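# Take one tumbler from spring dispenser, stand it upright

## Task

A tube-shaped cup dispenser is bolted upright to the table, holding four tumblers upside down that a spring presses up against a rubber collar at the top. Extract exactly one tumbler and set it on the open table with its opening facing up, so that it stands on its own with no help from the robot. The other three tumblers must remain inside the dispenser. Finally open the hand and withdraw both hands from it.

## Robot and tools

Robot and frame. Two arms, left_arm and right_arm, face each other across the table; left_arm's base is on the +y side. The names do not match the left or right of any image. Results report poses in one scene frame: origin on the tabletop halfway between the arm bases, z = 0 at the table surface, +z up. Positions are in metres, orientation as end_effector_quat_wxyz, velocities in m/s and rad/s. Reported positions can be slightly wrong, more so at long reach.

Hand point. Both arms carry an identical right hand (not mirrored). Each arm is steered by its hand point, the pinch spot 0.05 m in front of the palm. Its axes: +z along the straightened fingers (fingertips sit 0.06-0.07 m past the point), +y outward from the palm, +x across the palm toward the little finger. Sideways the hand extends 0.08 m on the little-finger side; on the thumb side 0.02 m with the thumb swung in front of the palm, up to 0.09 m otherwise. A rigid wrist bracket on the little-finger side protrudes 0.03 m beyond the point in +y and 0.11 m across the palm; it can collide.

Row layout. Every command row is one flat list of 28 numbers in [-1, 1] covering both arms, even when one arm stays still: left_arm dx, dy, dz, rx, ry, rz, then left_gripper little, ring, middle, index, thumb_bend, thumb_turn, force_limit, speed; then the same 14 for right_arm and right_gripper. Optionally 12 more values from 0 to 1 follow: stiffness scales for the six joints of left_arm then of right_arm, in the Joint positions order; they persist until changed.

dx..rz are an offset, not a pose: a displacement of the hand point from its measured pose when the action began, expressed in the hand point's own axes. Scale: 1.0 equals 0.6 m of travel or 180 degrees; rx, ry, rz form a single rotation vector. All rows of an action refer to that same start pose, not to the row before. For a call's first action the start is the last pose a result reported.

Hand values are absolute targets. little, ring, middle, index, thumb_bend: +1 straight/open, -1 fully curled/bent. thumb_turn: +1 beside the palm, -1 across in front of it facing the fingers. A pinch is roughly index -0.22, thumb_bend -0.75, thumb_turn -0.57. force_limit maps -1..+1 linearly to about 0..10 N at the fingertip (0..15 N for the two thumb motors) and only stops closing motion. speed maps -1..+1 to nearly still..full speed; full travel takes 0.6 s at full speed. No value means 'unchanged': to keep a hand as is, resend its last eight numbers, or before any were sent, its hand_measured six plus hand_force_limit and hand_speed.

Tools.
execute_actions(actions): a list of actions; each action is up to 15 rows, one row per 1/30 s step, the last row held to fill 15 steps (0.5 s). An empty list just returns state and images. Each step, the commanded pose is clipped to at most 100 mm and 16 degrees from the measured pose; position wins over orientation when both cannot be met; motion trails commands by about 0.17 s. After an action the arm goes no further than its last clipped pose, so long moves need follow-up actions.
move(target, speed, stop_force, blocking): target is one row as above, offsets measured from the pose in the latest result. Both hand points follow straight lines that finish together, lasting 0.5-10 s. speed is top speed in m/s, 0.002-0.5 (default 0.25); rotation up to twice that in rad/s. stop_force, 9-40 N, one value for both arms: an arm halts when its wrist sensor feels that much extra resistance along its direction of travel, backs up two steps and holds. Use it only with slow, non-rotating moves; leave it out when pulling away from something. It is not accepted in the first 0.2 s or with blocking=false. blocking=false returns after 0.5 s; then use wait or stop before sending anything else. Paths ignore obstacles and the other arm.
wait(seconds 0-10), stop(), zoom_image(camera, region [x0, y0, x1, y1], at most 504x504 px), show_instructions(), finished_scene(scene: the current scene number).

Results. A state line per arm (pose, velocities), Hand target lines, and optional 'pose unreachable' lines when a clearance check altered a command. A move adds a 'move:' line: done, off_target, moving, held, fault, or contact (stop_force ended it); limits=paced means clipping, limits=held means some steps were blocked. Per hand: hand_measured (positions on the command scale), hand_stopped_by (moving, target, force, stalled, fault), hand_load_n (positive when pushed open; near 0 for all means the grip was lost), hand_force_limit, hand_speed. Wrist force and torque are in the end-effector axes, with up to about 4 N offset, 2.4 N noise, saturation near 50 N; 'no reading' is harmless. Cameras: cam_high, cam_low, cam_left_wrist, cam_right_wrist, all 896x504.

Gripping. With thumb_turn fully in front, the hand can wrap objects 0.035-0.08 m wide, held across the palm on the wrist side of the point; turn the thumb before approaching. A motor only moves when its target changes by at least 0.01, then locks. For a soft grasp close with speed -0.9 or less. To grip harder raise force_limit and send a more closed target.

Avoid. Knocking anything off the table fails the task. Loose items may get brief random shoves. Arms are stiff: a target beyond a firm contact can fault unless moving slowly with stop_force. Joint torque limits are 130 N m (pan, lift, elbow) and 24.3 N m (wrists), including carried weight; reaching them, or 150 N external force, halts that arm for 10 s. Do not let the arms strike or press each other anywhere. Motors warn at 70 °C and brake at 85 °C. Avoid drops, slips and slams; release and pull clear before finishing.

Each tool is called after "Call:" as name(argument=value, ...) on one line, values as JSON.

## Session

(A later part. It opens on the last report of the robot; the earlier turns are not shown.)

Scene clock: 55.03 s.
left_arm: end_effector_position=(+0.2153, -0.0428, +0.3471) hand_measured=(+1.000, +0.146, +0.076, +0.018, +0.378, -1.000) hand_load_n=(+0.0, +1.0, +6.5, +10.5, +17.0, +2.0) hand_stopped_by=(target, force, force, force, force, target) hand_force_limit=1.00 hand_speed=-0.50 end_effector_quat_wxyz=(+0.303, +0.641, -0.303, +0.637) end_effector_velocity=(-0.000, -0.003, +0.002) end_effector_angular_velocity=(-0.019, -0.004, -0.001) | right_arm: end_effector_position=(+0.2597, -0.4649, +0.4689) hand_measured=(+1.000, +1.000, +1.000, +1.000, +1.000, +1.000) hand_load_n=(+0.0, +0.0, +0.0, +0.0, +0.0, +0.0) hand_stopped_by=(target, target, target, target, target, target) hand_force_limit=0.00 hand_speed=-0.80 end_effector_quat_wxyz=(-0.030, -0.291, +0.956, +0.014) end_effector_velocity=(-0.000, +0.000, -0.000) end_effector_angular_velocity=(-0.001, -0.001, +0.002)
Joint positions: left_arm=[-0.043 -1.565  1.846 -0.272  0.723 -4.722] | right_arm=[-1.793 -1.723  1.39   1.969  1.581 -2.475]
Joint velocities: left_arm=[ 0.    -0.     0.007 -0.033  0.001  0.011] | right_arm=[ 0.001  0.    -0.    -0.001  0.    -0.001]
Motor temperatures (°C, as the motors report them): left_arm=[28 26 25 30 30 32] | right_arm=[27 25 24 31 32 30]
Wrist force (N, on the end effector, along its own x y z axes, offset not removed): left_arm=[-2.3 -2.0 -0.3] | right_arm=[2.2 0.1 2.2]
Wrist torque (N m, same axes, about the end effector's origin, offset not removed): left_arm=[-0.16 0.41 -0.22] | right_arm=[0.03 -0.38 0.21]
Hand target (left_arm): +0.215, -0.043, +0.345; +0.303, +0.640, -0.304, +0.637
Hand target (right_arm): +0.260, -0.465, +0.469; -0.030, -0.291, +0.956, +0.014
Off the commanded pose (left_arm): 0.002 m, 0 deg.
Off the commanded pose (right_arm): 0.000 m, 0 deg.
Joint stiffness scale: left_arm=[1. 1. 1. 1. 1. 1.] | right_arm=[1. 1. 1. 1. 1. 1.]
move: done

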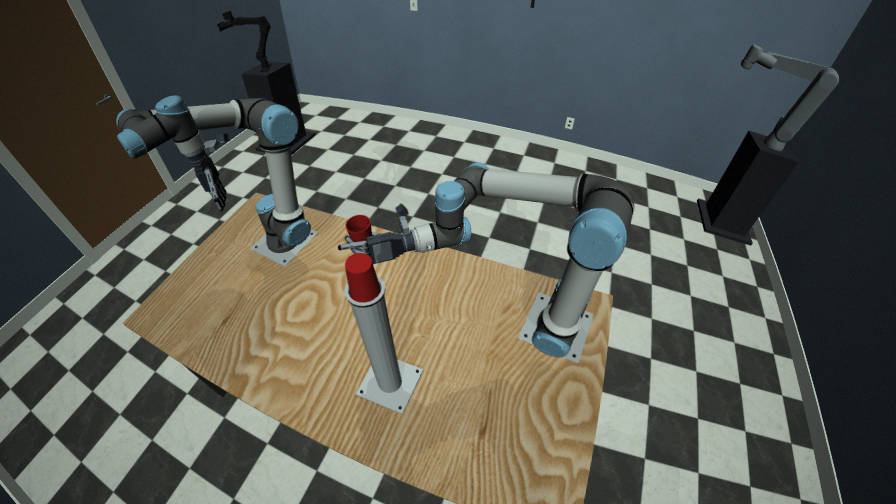

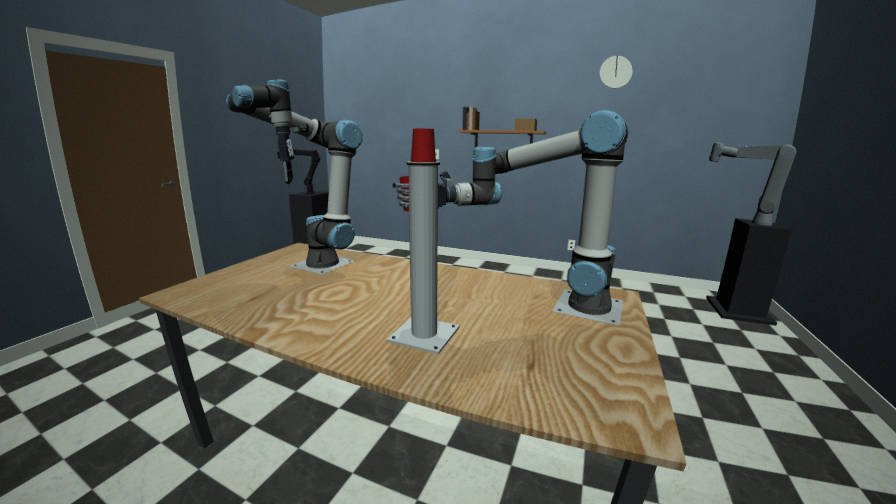

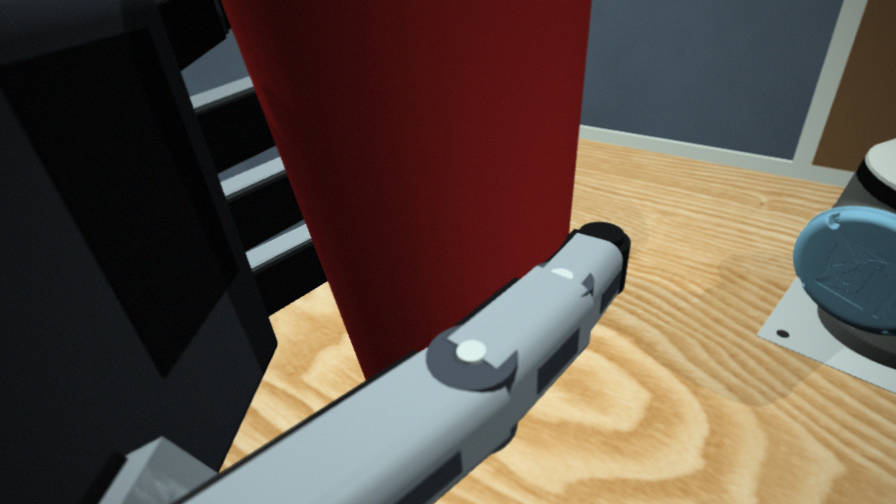

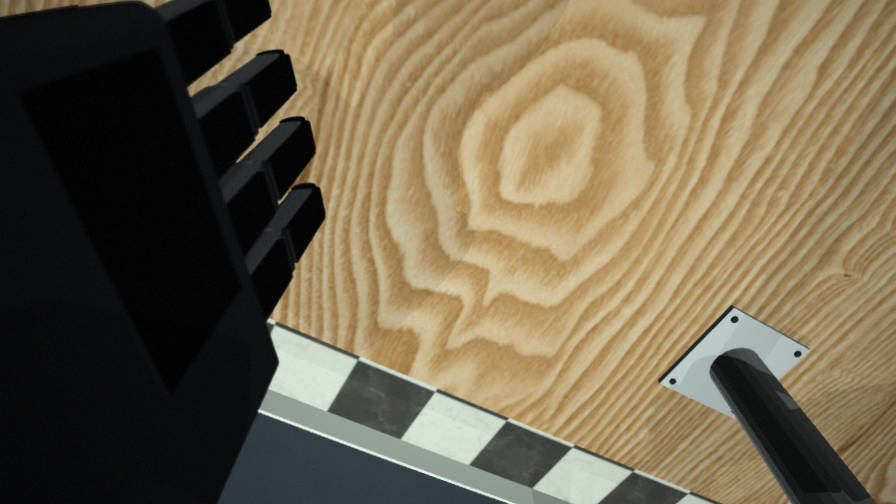

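Call:
move(target=[-0.5,0,0,0,0,0,1,-1,-1,-1,-1,-1,1,-0.5,0,0,0,0,0,0,1,1,1,1,1,1,0,-0.8])

Call:
move(target=[-0.065,0,0,0,0,0,1,-1,-1,-1,-1,-1,1,-0.5,0,0,0,0,0,0,1,1,1,1,1,1,0,-0.8], speed=0.01, stop_force=9)

Call:
move(target=[0,0,0,0,0,0,1,1,1,1,1,-1,1,-0.5,0,0,0,0,0,0,1,1,1,1,1,1,0,-0.8])

Call:
move(target=[0.03,-0.03,-0.22,0,0,0,1,1,1,1,1,-1,1,-0.5,0,0,0,0,0,0,1,1,1,1,1,1,0,-0.8], speed=0.1)

Scene clock: 63.73 s.
left_arm: end_effector_position=(+0.2132, -0.0415, +0.0473) hand_measured=(+1.000, +0.146, +0.076, +0.018, +0.378, -1.000) hand_load_n=(+0.0, +1.0, +6.5, +10.5, +17.0, +2.0) hand_stopped_by=(target, force, force, force, force, target) hand_force_limit=1.00 hand_speed=-0.50 end_effector_quat_wxyz=(+0.303, +0.642, -0.304, +0.636) end_effector_velocity=(-0.001, -0.003, +0.000) end_effector_angular_velocity=(-0.017, -0.005, -0.002) | right_arm: end_effector_position=(+0.2597, -0.4649, +0.4689) hand_measured=(+1.000, +1.000, +1.000, +1.000, +1.000, +1.000) hand_load_n=(+0.0, +0.0, +0.0, +0.0, +0.0, +0.0) hand_stopped_by=(target, target, target, target, target, target) hand_force_limit=0.00 hand_speed=-0.80 end_effector_quat_wxyz=(-0.030, -0.291, +0.956, +0.014) end_effector_velocity=(-0.000, +0.000, -0.000) end_effector_angular_velocity=(+0.000, +0.000, +0.001)
Joint positions: left_arm=[-0.049 -1.059  2.182 -1.111  0.717 -4.724] | right_arm=[-1.793 -1.723  1.39   1.969  1.581 -2.475]
Joint velocities: left_arm=[ 0.     0.011 -0.    -0.036  0.003  0.012] | right_arm=[ 0.002  0.     0.    -0.    -0.     0.001]
Motor temperatures (°C, as the motors report them): left_arm=[28 26 25 30 30 32] | right_arm=[27 25 24 31 32 30]
Wrist force (N, on the end effector, along its own x y z axes, offset not removed): left_arm=[-0.9 -0.6 -2.7] | right_arm=[-0.5 -3.8 -1.0]
Wrist torque (N m, same axes, about the end effector's origin, offset not removed): left_arm=[-0.01 0.28 0.02] | right_arm=[-0.58 0.06 0.06]
Hand target (left_arm): +0.214, -0.042, +0.047; +0.303, +0.641, -0.303, +0.637
Hand target (right_arm): +0.260, -0.465, +0.469; -0.030, -0.291, +0.956, +0.014
Off the commanded pose (left_arm): 0.001 m, 0 deg.
Off the commanded pose (right_arm): 0.000 m, 0 deg.
Joint stiffness scale: left_arm=[1. 1. 1. 1. 1. 1.] | right_arm=[1. 1. 1. 1. 1. 1.]
move: done

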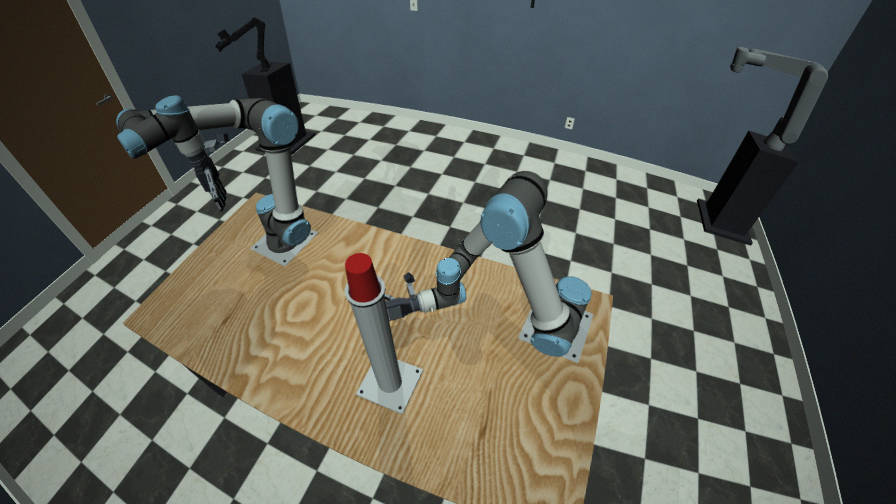

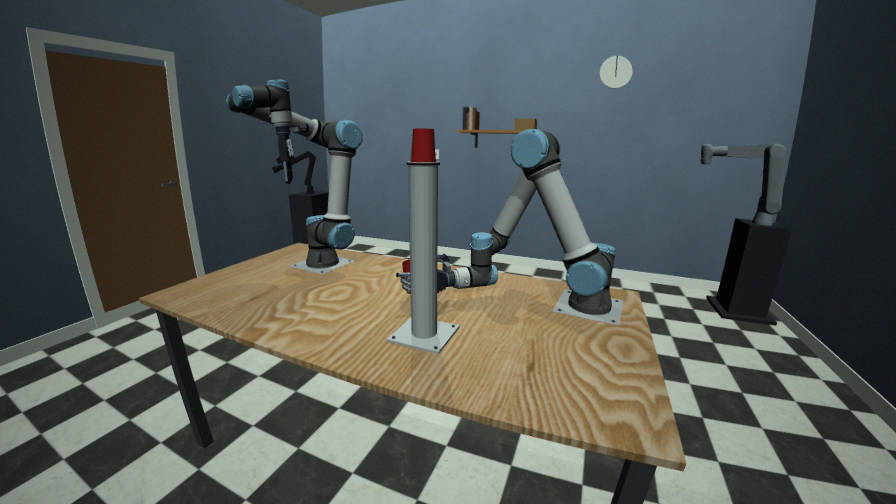

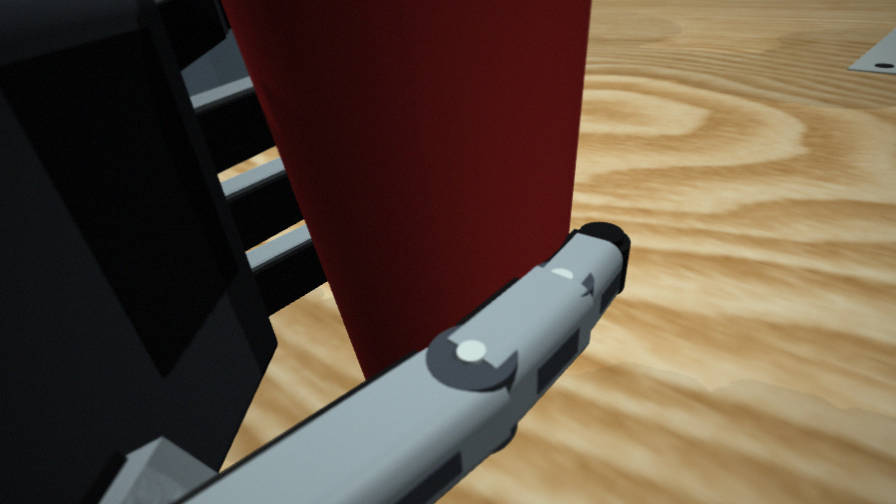

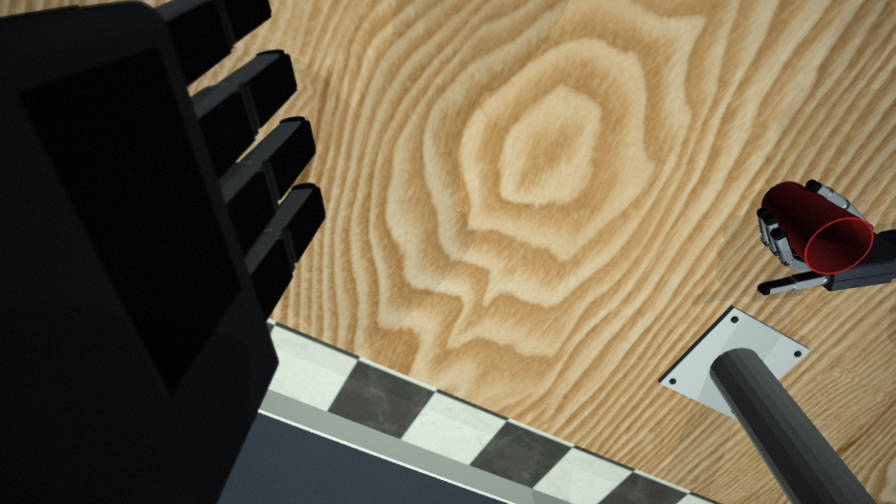

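Scene clock: 66.80 s.
left_arm: end_effector_position=(+0.2129, -0.0433, +0.0264) hand_measured=(+1.000, +0.146, +0.076, +0.018, +0.378, -1.000) hand_load_n=(+0.0, +1.0, +6.0, +8.5, +16.5, +0.5) hand_stopped_by=(target, force, force, force, force, target) hand_force_limit=1.00 hand_speed=-0.50 end_effector_quat_wxyz=(+0.307, +0.641, -0.299, +0.637) end_effector_velocity=(-0.001, +0.000, +0.000) end_effector_angular_velocity=(+0.004, -0.001, -0.002) | right_arm: end_effector_position=(+0.2597, -0.4649, +0.4689) hand_measured=(+1.000, +1.000, +1.000, +1.000, +1.000, +1.000) hand_load_n=(+0.0, +0.0, +0.0, +0.0, +0.0, +0.0) hand_stopped_by=(target, target, target, target, target, target) hand_force_limit=0.00 hand_speed=-0.80 end_effector_quat_wxyz=(-0.030, -0.291, +0.956, +0.014) end_effector_velocity=(+0.000, -0.000, +0.000) end_effector_angular_velocity=(-0.001, -0.003, -0.001)
Joint positions: left_arm=[-0.049 -0.997  2.182 -1.185  0.717 -4.725] | right_arm=[-1.793 -1.723  1.39   1.969  1.581 -2.475]
Joint velocities: left_arm=[-0.001 -0.003  0.     0.007  0.001 -0.   ] | right_arm=[-0.001 -0.001 -0.    -0.001  0.    -0.001]
Motor temperatures (°C, as the motors report them): left_arm=[28 26 25 30 30 32] | right_arm=[27 25 24 31 32 30]
Wrist force (N, on the end effector, along its own x y z axes, offset not removed): left_arm=[6.7 -1.3 -3.0] | right_arm=[0.2 -1.2 0.9]
Wrist torque (N m, same axes, about the end effector's origin, offset not removed): left_arm=[-0.19 0.01 0.18] | right_arm=[-0.18 0.11 -0.05]
Hand target (left_arm): +0.213, -0.043, +0.026; +0.306, +0.641, -0.300, +0.637
Hand target (right_arm): +0.260, -0.465, +0.469; -0.030, -0.291, +0.956, +0.014
Off the commanded pose (left_arm): 0.018 m, 1 deg.
Off the commanded pose (right_arm): 0.000 m, 0 deg.
Joint stiffness scale: left_arm=[1. 1. 1. 1. 1. 1.] | right_arm=[1. 1. 1. 1. 1. 1.]
move: contact (left_arm)

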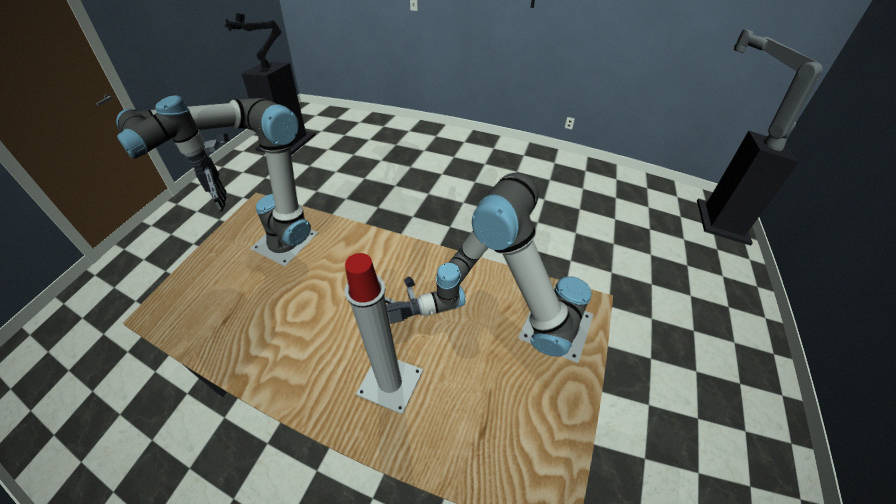

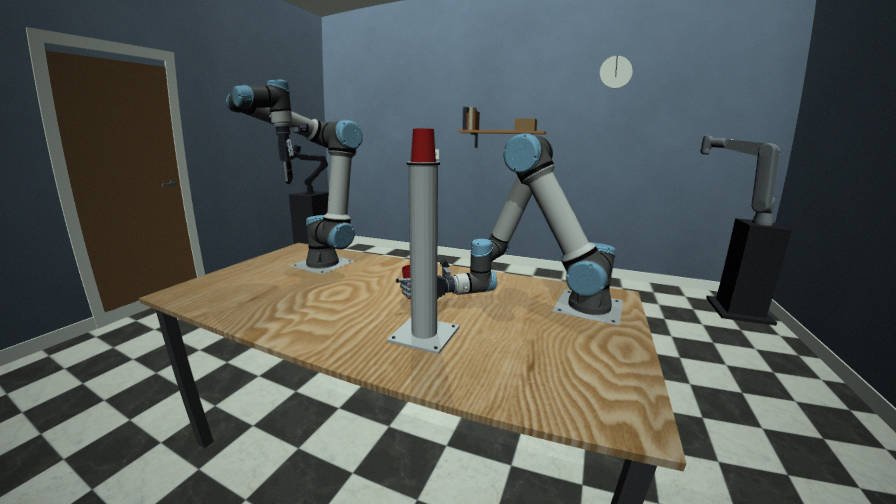

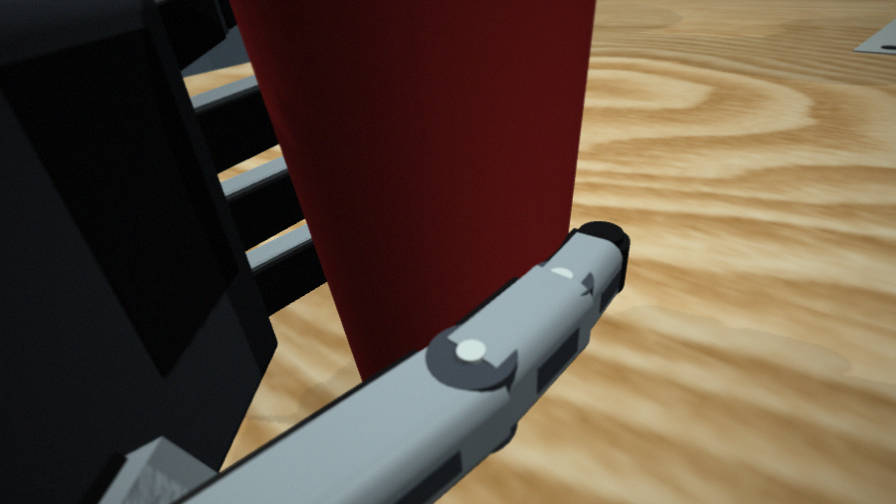

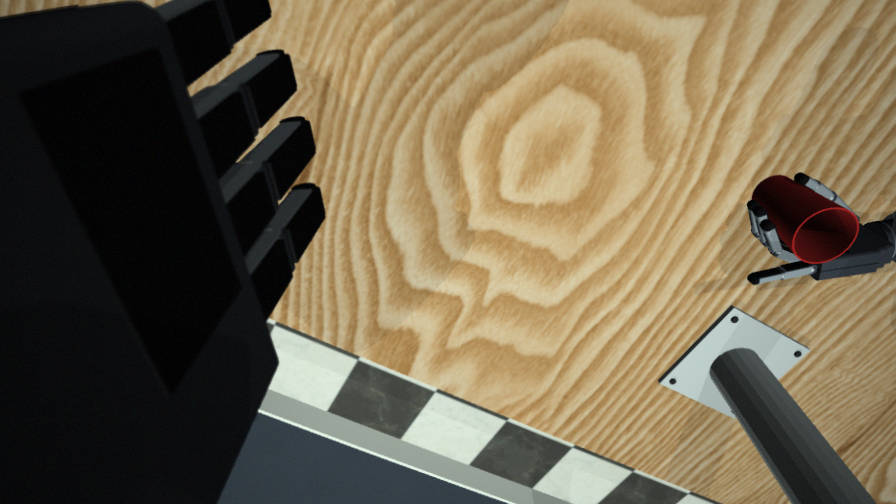

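Scene clock: 68.27 s.
left_arm: end_effector_position=(+0.2129, -0.0433, +0.0264) hand_measured=(+1.000, +1.000, +1.000, +1.000, +1.000, -1.000) hand_load_n=(+0.0, +0.0, +0.0, +0.0, +0.0, +0.0) hand_stopped_by=(target, target, target, target, target, target) hand_force_limit=1.00 hand_speed=-0.50 end_effector_quat_wxyz=(+0.307, +0.641, -0.299, +0.637) end_effector_velocity=(-0.000, +0.000, -0.000) end_effector_angular_velocity=(+0.000, +0.000, -0.000) | right_arm: end_effector_position=(+0.2597, -0.4649, +0.4689) hand_measured=(+1.000, +1.000, +1.000, +1.000, +1.000, +1.000) hand_load_n=(+0.0, +0.0, +0.0, +0.0, +0.0, +0.0) hand_stopped_by=(target, target, target, target, target, target) hand_force_limit=0.00 hand_speed=-0.80 end_effector_quat_wxyz=(-0.030, -0.291, +0.956, +0.014) end_effector_velocity=(-0.000, +0.000, -0.000) end_effector_angular_velocity=(-0.001, -0.002, +0.003)
Joint positions: left_arm=[-0.049 -0.998  2.182 -1.185  0.717 -4.725] | right_arm=[-1.793 -1.723  1.39   1.969  1.581 -2.475]
Joint velocities: left_arm=[-0.  0. -0. -0.  0. -0.] | right_arm=[ 0.002 -0.    -0.    -0.001  0.    -0.001]
Motor temperatures (°C, as the motors report them): left_arm=[28 26 25 30 30 32] | right_arm=[27 25 24 31 32 30]
Wrist force (N, on the end effector, along its own x y z axes, offset not removed): left_arm=[-0.5 -0.9 -1.5] | right_arm=[3.2 -1.8 -2.0]
Wrist torque (N m, same axes, about the end effector's origin, offset not removed): left_arm=[-0.11 0.22 0.07] | right_arm=[-0.34 -0.39 0.17]
Hand target (left_arm): +0.213, -0.043, +0.026; +0.307, +0.641, -0.299, +0.637
Hand target (right_arm): +0.260, -0.465, +0.469; -0.030, -0.291, +0.956, +0.014
Off the commanded pose (left_arm): 0.000 m, 0 deg.
Off the commanded pose (right_arm): 0.000 m, 0 deg.
Joint stiffness scale: left_arm=[1. 1. 1. 1. 1. 1.] | right_arm=[1. 1. 1. 1. 1. 1.]
move: done

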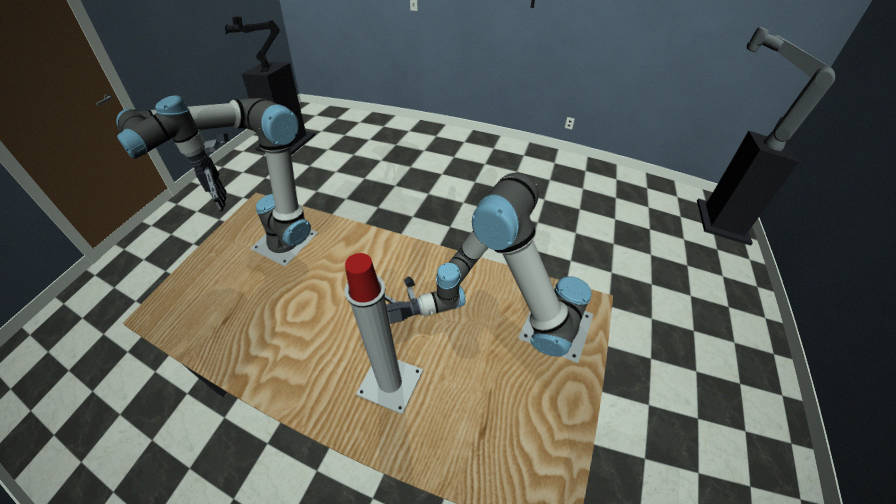

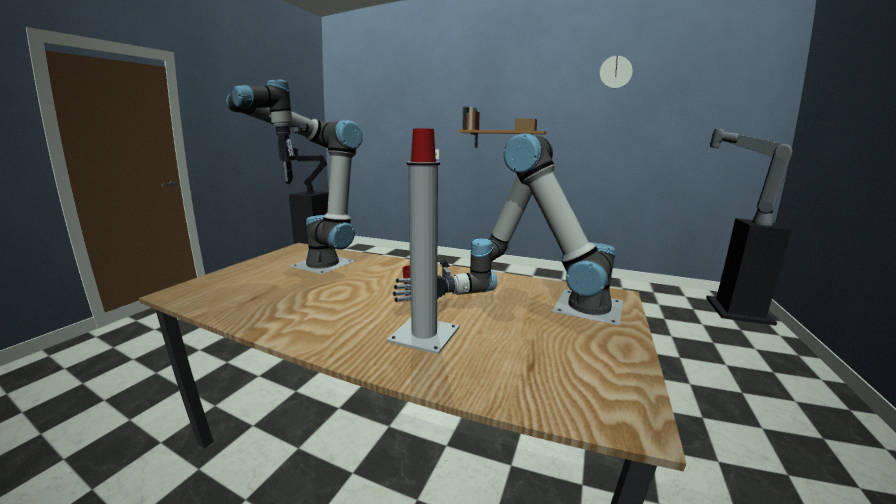

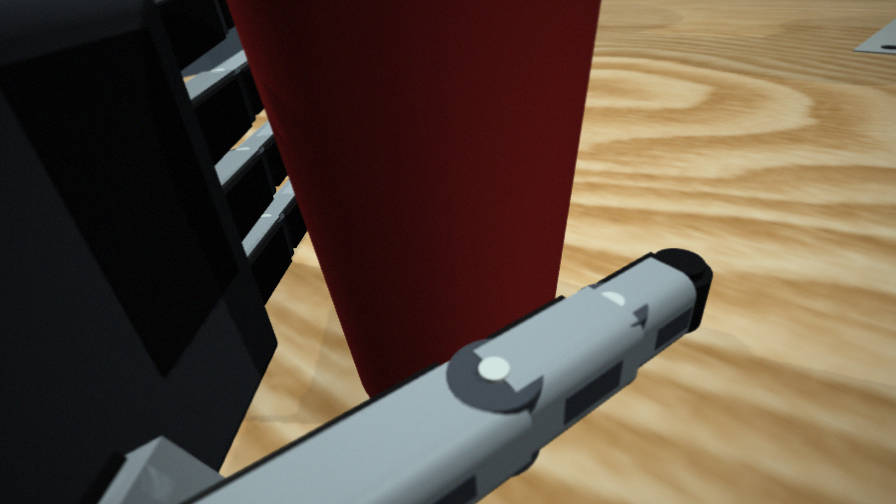

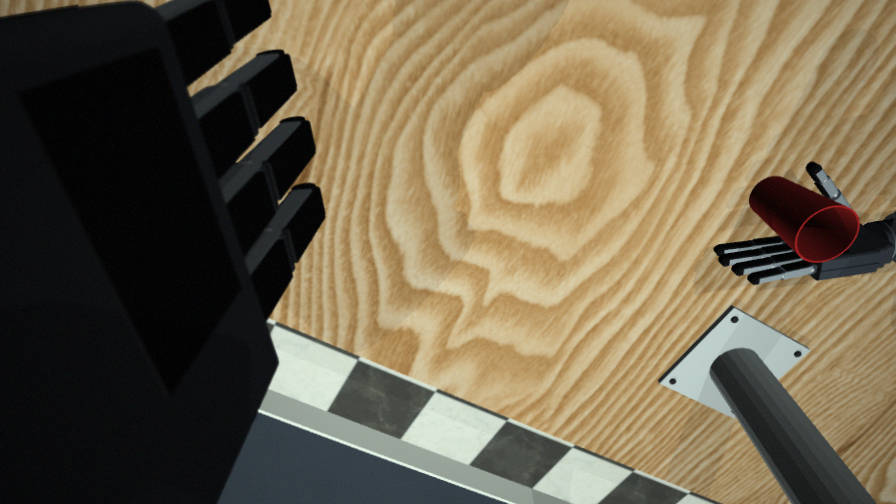

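Scene clock: 70.23 s.
left_arm: end_effector_position=(+0.1440, +0.0697, +0.0437) hand_measured=(+1.000, +1.000, +1.000, +1.000, +1.000, -1.000) hand_load_n=(+0.0, +0.0, +0.0, +0.0, +0.0, +0.0) hand_stopped_by=(target, target, target, target, target, target) hand_force_limit=1.00 hand_speed=-0.50 end_effector_quat_wxyz=(+0.307, +0.641, -0.299, +0.636) end_effector_velocity=(-0.001, +0.002, +0.001) end_effector_angular_velocity=(-0.003, -0.001, +0.008) | right_arm: end_effector_position=(+0.2597, -0.4649, +0.4689) hand_measured=(+1.000, +1.000, +1.000, +1.000, +1.000, +1.000) hand_load_n=(+0.0, +0.0, +0.0, +0.0, +0.0, +0.0) hand_stopped_by=(target, target, target, target, target, target) hand_force_limit=0.00 hand_speed=-0.80 end_effector_quat_wxyz=(-0.030, -0.291, +0.956, +0.014) end_effector_velocity=(+0.000, +0.000, +0.000) end_effector_angular_velocity=(+0.001, -0.000, +0.001)
Joint positions: left_arm=[-0.376 -1.183  2.526 -1.34   0.39  -4.729] | right_arm=[-1.793 -1.723  1.39   1.969  1.581 -2.475]
Joint velocities: left_arm=[-0.012 -0.003  0.007 -0.011 -0.02   0.006] | right_arm=[ 0.001  0.001 -0.    -0.    -0.001 -0.001]
Motor temperatures (°C, as the motors report them): left_arm=[28 26 25 30 30 32] | right_arm=[27 25 24 31 32 30]
Wrist force (N, on the end effector, along its own x y z axes, offset not removed): left_arm=[0.5 -2.7 -0.9] | right_arm=[-0.8 -1.6 0.8]
Wrist torque (N m, same axes, about the end effector's origin, offset not removed): left_arm=[-0.36 0.11 -0.02] | right_arm=[-0.26 0.19 0.01]
Hand target (left_arm): +0.143, +0.071, +0.044; +0.307, +0.641, -0.299, +0.637
Hand target (right_arm): +0.260, -0.465, +0.469; -0.030, -0.291, +0.956, +0.014
Off the commanded pose (left_arm): 0.001 m, 0 deg.
Off the commanded pose (right_arm): 0.000 m, 0 deg.
Joint stiffness scale: left_arm=[1. 1. 1. 1. 1. 1.] | right_arm=[1. 1. 1. 1. 1. 1.]
move: done

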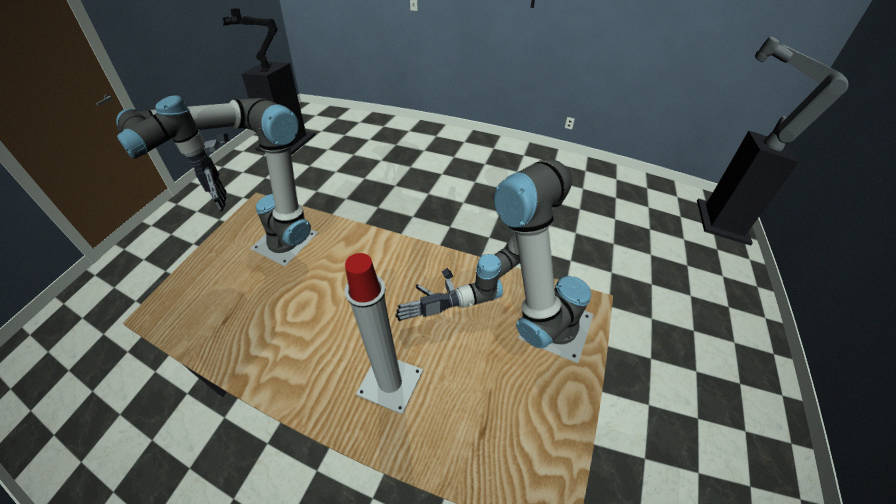

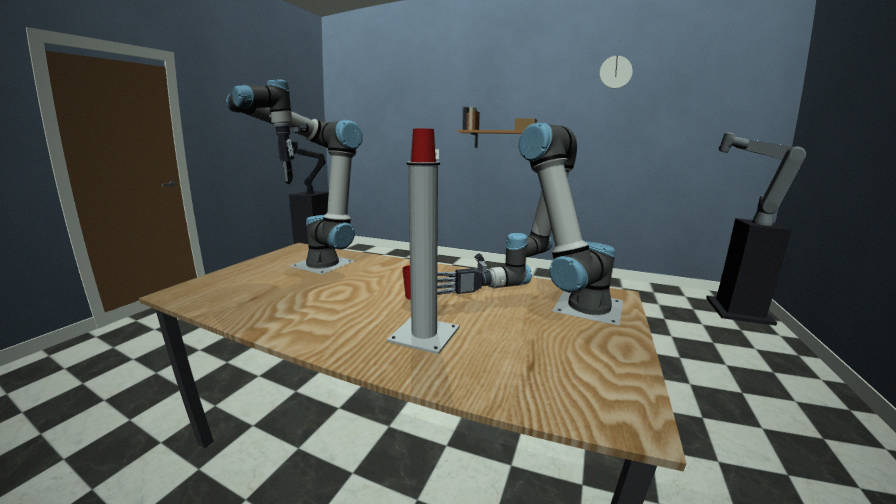

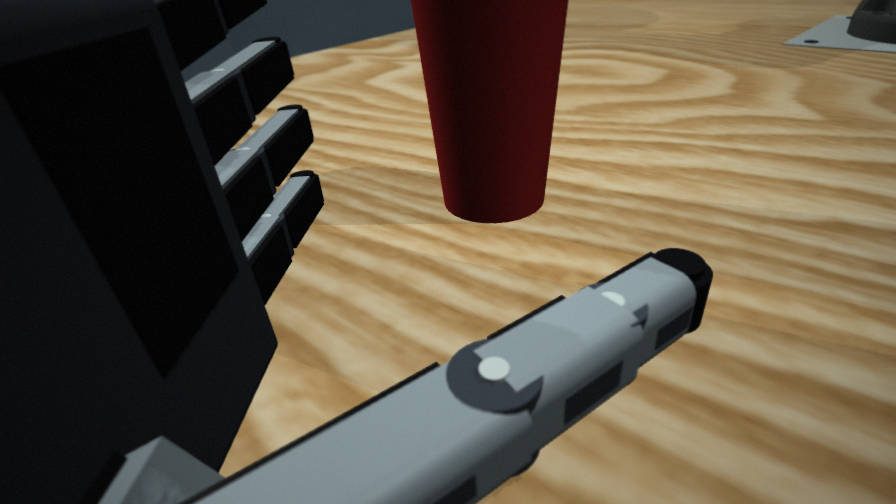

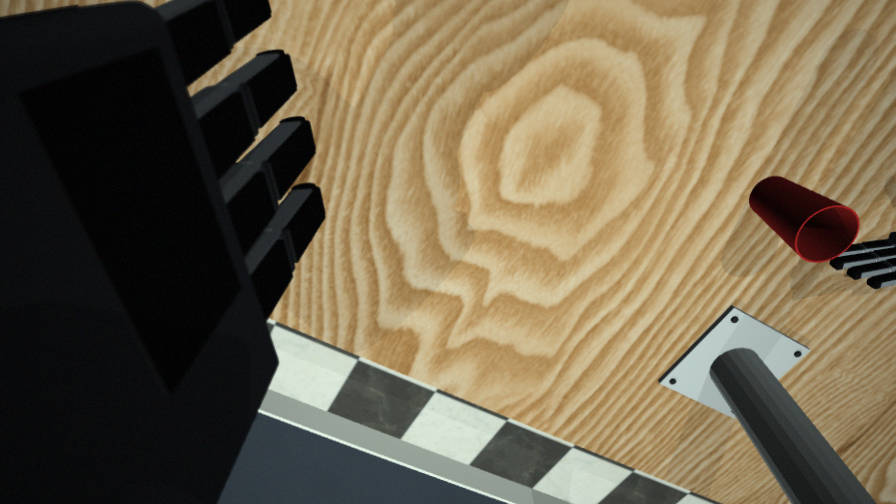

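Call:
finished_scene(scene=2)

The scene is finished: the task was done.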